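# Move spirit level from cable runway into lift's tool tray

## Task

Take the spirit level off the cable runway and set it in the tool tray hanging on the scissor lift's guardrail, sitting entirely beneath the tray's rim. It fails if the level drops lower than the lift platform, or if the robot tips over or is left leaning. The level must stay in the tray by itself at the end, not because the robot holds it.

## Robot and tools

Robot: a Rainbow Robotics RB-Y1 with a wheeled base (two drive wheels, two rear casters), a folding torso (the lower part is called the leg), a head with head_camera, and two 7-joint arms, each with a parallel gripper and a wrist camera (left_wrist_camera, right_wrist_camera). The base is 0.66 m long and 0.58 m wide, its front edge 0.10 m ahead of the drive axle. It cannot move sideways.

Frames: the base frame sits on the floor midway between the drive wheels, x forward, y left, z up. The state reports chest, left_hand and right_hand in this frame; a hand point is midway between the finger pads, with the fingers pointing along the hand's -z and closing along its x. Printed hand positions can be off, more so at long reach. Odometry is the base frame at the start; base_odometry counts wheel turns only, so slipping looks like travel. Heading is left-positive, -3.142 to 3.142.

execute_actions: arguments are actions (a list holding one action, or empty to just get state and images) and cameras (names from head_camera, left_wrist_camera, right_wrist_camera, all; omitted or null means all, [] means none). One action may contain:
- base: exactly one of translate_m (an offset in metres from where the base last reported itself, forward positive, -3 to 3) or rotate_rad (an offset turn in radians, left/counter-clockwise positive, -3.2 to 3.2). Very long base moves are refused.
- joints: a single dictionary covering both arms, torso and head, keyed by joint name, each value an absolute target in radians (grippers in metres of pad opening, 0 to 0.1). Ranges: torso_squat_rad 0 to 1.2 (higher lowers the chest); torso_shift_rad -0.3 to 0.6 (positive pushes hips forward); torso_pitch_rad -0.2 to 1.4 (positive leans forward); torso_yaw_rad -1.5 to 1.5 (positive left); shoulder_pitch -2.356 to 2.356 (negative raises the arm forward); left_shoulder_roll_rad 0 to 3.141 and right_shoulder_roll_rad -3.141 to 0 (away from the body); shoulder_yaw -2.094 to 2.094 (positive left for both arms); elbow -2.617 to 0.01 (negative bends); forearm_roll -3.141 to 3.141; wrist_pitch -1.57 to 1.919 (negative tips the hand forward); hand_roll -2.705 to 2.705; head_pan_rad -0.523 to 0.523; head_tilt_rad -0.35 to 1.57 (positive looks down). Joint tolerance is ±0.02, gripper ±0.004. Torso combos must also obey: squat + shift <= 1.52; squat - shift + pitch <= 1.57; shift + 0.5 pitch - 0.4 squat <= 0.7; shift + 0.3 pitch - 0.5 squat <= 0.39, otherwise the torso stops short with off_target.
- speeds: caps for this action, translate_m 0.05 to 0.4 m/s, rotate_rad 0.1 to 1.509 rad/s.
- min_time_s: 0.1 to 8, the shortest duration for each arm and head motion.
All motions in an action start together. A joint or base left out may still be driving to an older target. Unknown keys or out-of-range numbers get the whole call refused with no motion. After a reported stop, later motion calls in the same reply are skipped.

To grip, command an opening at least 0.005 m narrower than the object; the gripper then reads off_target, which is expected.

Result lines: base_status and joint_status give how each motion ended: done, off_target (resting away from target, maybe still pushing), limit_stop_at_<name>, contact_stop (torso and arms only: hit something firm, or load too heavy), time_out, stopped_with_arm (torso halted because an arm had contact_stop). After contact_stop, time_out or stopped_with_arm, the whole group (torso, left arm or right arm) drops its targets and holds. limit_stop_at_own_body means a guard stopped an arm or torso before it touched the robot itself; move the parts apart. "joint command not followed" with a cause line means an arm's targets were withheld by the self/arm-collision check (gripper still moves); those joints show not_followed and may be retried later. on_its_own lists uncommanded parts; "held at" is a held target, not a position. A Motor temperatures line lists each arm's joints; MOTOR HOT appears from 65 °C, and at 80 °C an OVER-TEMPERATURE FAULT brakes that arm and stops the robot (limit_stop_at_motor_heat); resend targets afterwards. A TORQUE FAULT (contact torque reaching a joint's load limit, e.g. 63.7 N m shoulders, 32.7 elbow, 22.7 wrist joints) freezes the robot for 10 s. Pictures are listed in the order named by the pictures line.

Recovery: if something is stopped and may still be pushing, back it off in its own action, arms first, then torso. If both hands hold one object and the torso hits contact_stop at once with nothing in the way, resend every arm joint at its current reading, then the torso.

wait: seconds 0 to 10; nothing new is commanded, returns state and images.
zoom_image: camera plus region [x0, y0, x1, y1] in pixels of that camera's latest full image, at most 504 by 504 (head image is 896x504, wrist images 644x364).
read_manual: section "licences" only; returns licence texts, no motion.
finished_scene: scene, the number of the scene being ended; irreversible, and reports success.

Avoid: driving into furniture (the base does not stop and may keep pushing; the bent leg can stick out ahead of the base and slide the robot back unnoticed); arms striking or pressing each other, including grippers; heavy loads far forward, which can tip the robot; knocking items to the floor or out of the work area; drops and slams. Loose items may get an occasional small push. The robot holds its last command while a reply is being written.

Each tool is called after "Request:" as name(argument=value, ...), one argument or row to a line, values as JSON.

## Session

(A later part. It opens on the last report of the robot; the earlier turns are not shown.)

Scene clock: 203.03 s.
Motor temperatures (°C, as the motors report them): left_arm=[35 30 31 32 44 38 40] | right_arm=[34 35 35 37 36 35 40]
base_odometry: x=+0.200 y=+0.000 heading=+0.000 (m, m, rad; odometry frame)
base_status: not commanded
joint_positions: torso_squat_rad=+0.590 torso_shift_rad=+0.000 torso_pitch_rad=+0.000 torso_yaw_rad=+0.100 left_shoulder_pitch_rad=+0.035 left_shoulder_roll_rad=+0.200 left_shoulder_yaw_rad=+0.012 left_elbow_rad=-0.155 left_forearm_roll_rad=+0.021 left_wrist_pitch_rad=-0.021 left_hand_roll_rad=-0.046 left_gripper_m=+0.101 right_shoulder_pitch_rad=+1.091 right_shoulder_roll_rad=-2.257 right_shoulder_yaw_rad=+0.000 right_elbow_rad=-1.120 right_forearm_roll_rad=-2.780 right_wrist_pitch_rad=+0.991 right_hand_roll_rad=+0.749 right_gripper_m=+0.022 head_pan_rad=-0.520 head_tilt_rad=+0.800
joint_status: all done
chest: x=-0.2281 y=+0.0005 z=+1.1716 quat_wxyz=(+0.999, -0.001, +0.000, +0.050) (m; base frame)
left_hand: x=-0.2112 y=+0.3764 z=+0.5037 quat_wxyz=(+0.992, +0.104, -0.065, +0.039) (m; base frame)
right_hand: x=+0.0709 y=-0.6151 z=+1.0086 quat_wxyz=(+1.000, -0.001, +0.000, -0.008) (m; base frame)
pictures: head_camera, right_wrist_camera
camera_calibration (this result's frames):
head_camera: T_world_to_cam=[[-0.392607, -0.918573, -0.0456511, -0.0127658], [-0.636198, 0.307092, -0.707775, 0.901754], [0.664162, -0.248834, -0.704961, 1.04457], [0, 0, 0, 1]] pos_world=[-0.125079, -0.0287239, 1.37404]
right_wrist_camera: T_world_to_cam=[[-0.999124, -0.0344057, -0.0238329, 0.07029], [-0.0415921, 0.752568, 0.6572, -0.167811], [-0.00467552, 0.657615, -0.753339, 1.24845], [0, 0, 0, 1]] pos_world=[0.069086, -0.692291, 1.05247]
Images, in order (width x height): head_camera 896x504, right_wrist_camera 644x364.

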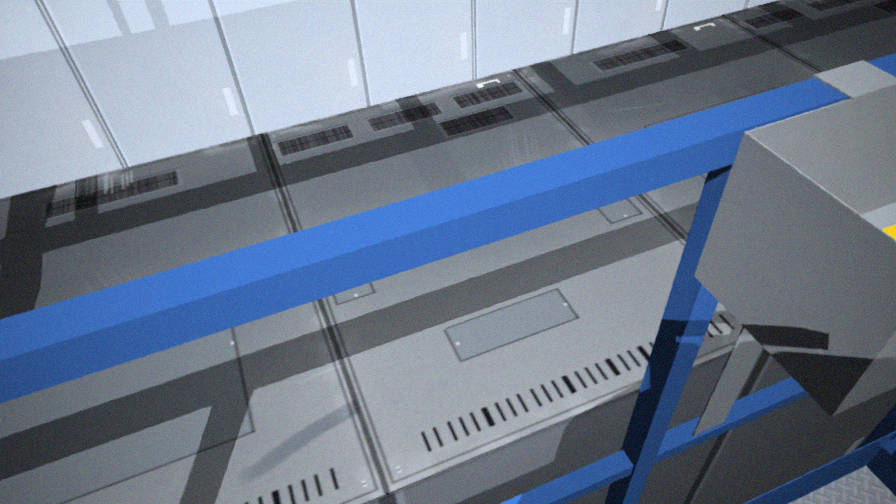

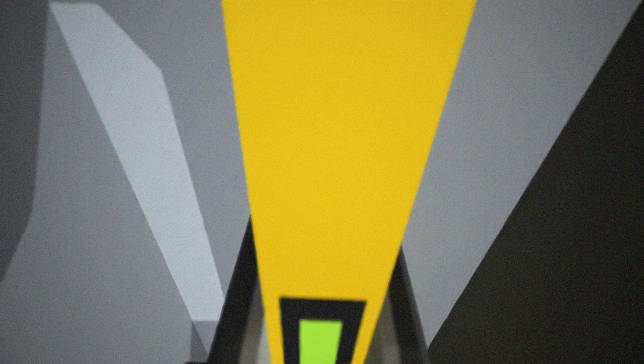

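Request:
execute_actions(
  actions=[
    {"joints": {"torso_squat_rad": 0.614}},
  ],
  cameras=["right_wrist_camera"],
)

Scene clock: 208.00 s.
Motor temperatures (°C, as the motors report them): left_arm=[35 30 31 32 44 38 40] | right_arm=[34 35 35 37 36 35 40]
base_odometry: x=+0.200 y=+0.000 heading=+0.000 (m, m, rad; odometry frame)
base_status: not commanded
joint_positions: torso_squat_rad=+0.614 torso_shift_rad=+0.000 torso_pitch_rad=+0.000 torso_yaw_rad=+0.100 left_shoulder_pitch_rad=+0.035 left_shoulder_roll_rad=+0.200 left_shoulder_yaw_rad=+0.012 left_elbow_rad=-0.155 left_forearm_roll_rad=+0.021 left_wrist_pitch_rad=-0.021 left_hand_roll_rad=-0.046 left_gripper_m=+0.101 right_shoulder_pitch_rad=+1.091 right_shoulder_roll_rad=-2.257 right_shoulder_yaw_rad=+0.000 right_elbow_rad=-1.120 right_forearm_roll_rad=-2.780 right_wrist_pitch_rad=+0.991 right_hand_roll_rad=+0.749 right_gripper_m=+0.022 head_pan_rad=-0.520 head_tilt_rad=+0.800
joint_status: all done
chest: x=-0.2281 y=+0.0005 z=+1.1621 quat_wxyz=(+0.999, -0.001, +0.000, +0.050) (m; base frame)
left_hand: x=-0.2112 y=+0.3763 z=+0.4942 quat_wxyz=(+0.992, +0.104, -0.065, +0.039) (m; base frame)
right_hand: x=+0.0709 y=-0.6151 z=+0.9991 quat_wxyz=(+1.000, -0.001, +0.000, -0.008) (m; base frame)
pictures: right_wrist_camera
camera_calibration (this result's frames):
right_wrist_camera: T_world_to_cam=[[-0.999122, -0.0343649, -0.0239764, 0.0702452], [-0.0416563, 0.752659, 0.657092, -0.161384], [-0.0045348, 0.657513, -0.753429, 1.24136], [0, 0, 0, 1]] pos_world=[0.0690901, -0.692327, 1.043]
Images, in order (width x height): right_wrist_camera 644x364.

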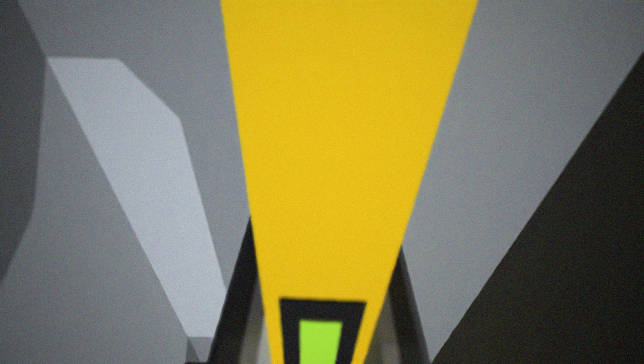

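Request:
execute_actions(
  actions=[
    {"joints": {"right_gripper_m": 0.05}},
  ],
  cameras=["right_wrist_camera"],
)

Scene clock: 210.90 s.
Motor temperatures (°C, as the motors report them): left_arm=[35 30 31 32 44 38 40] | right_arm=[34 35 35 37 36 35 40]
base_odometry: x=+0.200 y=+0.000 heading=+0.000 (m, m, rad; odometry frame)
base_status: not commanded
joint_positions: torso_squat_rad=+0.614 torso_shift_rad=+0.000 torso_pitch_rad=+0.000 torso_yaw_rad=+0.100 left_shoulder_pitch_rad=+0.035 left_shoulder_roll_rad=+0.200 left_shoulder_yaw_rad=+0.012 left_elbow_rad=-0.155 left_forearm_roll_rad=+0.021 left_wrist_pitch_rad=-0.021 left_hand_roll_rad=-0.046 left_gripper_m=+0.101 right_shoulder_pitch_rad=+1.091 right_shoulder_roll_rad=-2.257 right_shoulder_yaw_rad=+0.000 right_elbow_rad=-1.120 right_forearm_roll_rad=-2.780 right_wrist_pitch_rad=+0.991 right_hand_roll_rad=+0.749 right_gripper_m=+0.050 head_pan_rad=-0.520 head_tilt_rad=+0.800
joint_status: all done
chest: x=-0.2281 y=+0.0005 z=+1.1621 quat_wxyz=(+0.999, -0.001, +0.000, +0.050) (m; base frame)
left_hand: x=-0.2112 y=+0.3763 z=+0.4942 quat_wxyz=(+0.992, +0.104, -0.065, +0.039) (m; base frame)
right_hand: x=+0.0709 y=-0.6151 z=+0.9991 quat_wxyz=(+1.000, -0.001, +0.000, -0.008) (m; base frame)
pictures: right_wrist_camera
camera_calibration (this result's frames):
right_wrist_camera: T_world_to_cam=[[-0.999122, -0.0343639, -0.0239775, 0.0702481], [-0.0416562, 0.75266, 0.65709, -0.161383], [-0.00453324, 0.657511, -0.753431, 1.24136], [0, 0, 0, 1]] pos_world=[0.0690911, -0.692327, 1.04301]
Images, in order (width x height): right_wrist_camera 644x364.

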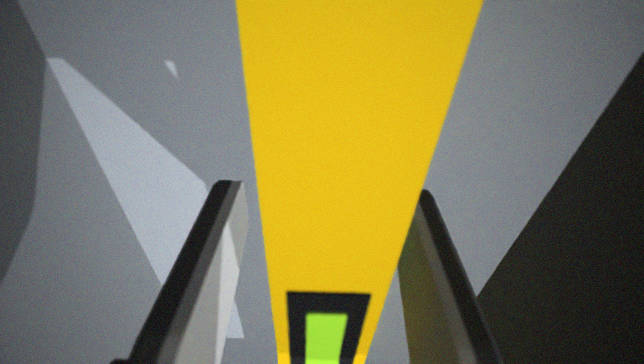

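Request:
execute_actions(
  actions=[
    {"joints": {"torso_squat_rad": 0.2}},
  ],
  cameras=["head_camera", "right_wrist_camera"],
)

Scene clock: 216.00 s.
Motor temperatures (°C, as the motors report them): left_arm=[35 30 31 32 44 38 40] | right_arm=[34 35 35 37 36 35 40]
base_odometry: x=+0.200 y=+0.000 heading=+0.000 (m, m, rad; odometry frame)
base_status: not commanded
joint_positions: torso_squat_rad=+0.200 torso_shift_rad=+0.000 torso_pitch_rad=+0.000 torso_yaw_rad=+0.100 left_shoulder_pitch_rad=+0.035 left_shoulder_roll_rad=+0.200 left_shoulder_yaw_rad=+0.012 left_elbow_rad=-0.155 left_forearm_roll_rad=+0.021 left_wrist_pitch_rad=-0.021 left_hand_roll_rad=-0.046 left_gripper_m=+0.101 right_shoulder_pitch_rad=+1.091 right_shoulder_roll_rad=-2.257 right_shoulder_yaw_rad=+0.000 right_elbow_rad=-1.120 right_forearm_roll_rad=-2.780 right_wrist_pitch_rad=+0.991 right_hand_roll_rad=+0.749 right_gripper_m=+0.050 head_pan_rad=-0.520 head_tilt_rad=+0.800
joint_status: all done
chest: x=-0.2279 y=+0.0005 z=+1.2760 quat_wxyz=(+0.999, -0.001, +0.000, +0.050) (m; base frame)
left_hand: x=-0.2112 y=+0.3764 z=+0.6081 quat_wxyz=(+0.992, +0.104, -0.065, +0.039) (m; base frame)
right_hand: x=+0.0710 y=-0.6151 z=+1.1129 quat_wxyz=(+1.000, -0.001, +0.000, -0.008) (m; base frame)
pictures: head_camera, right_wrist_camera
camera_calibration (this result's frames):
head_camera: T_world_to_cam=[[-0.392619, -0.918574, -0.0455263, -0.00807818], [-0.636379, 0.307074, -0.707621, 0.975459], [0.663982, -0.248854, -0.705124, 1.11825], [0, 0, 0, 1]] pos_world=[-0.124906, -0.0286786, 1.47839]
right_wrist_camera: T_world_to_cam=[[-0.999129, -0.0343689, -0.0236804, 0.0727311], [-0.0414646, 0.752641, 0.657124, -0.236255], [-0.00476174, 0.657533, -0.753411, 1.32708], [0, 0, 0, 1]] pos_world=[0.0691908, -0.692286, 1.15681]
Images, in order (width x height): head_camera 896x504, right_wrist_camera 644x364.

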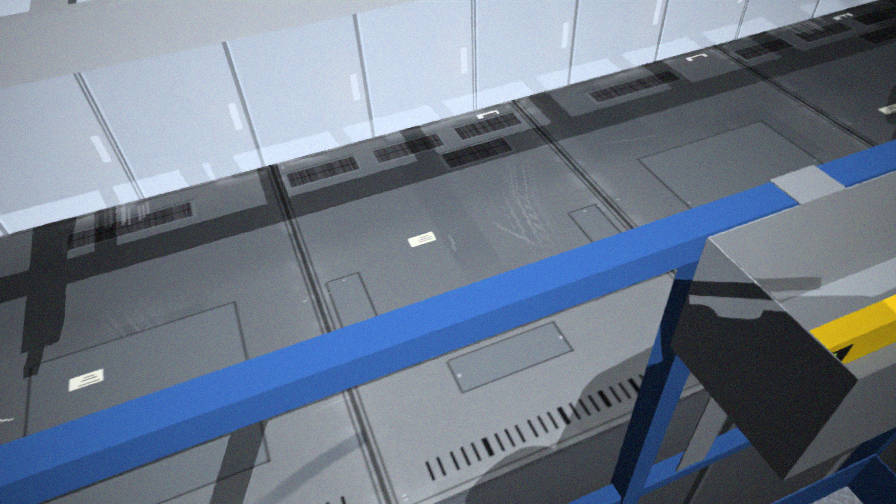

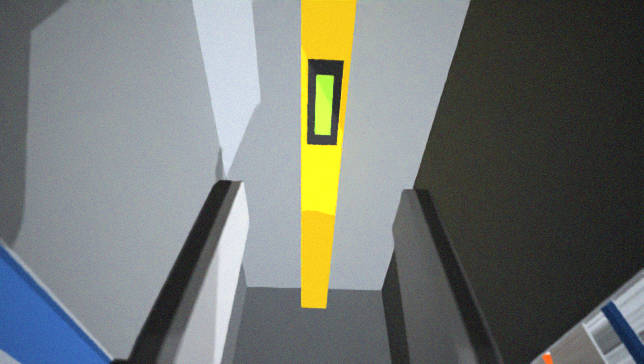

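The level is resting on the tray floor, well below the rim, and the gripper is clear of it.

Request:
finished_scene(
  scene=2,
)

The scene is finished: the task was done.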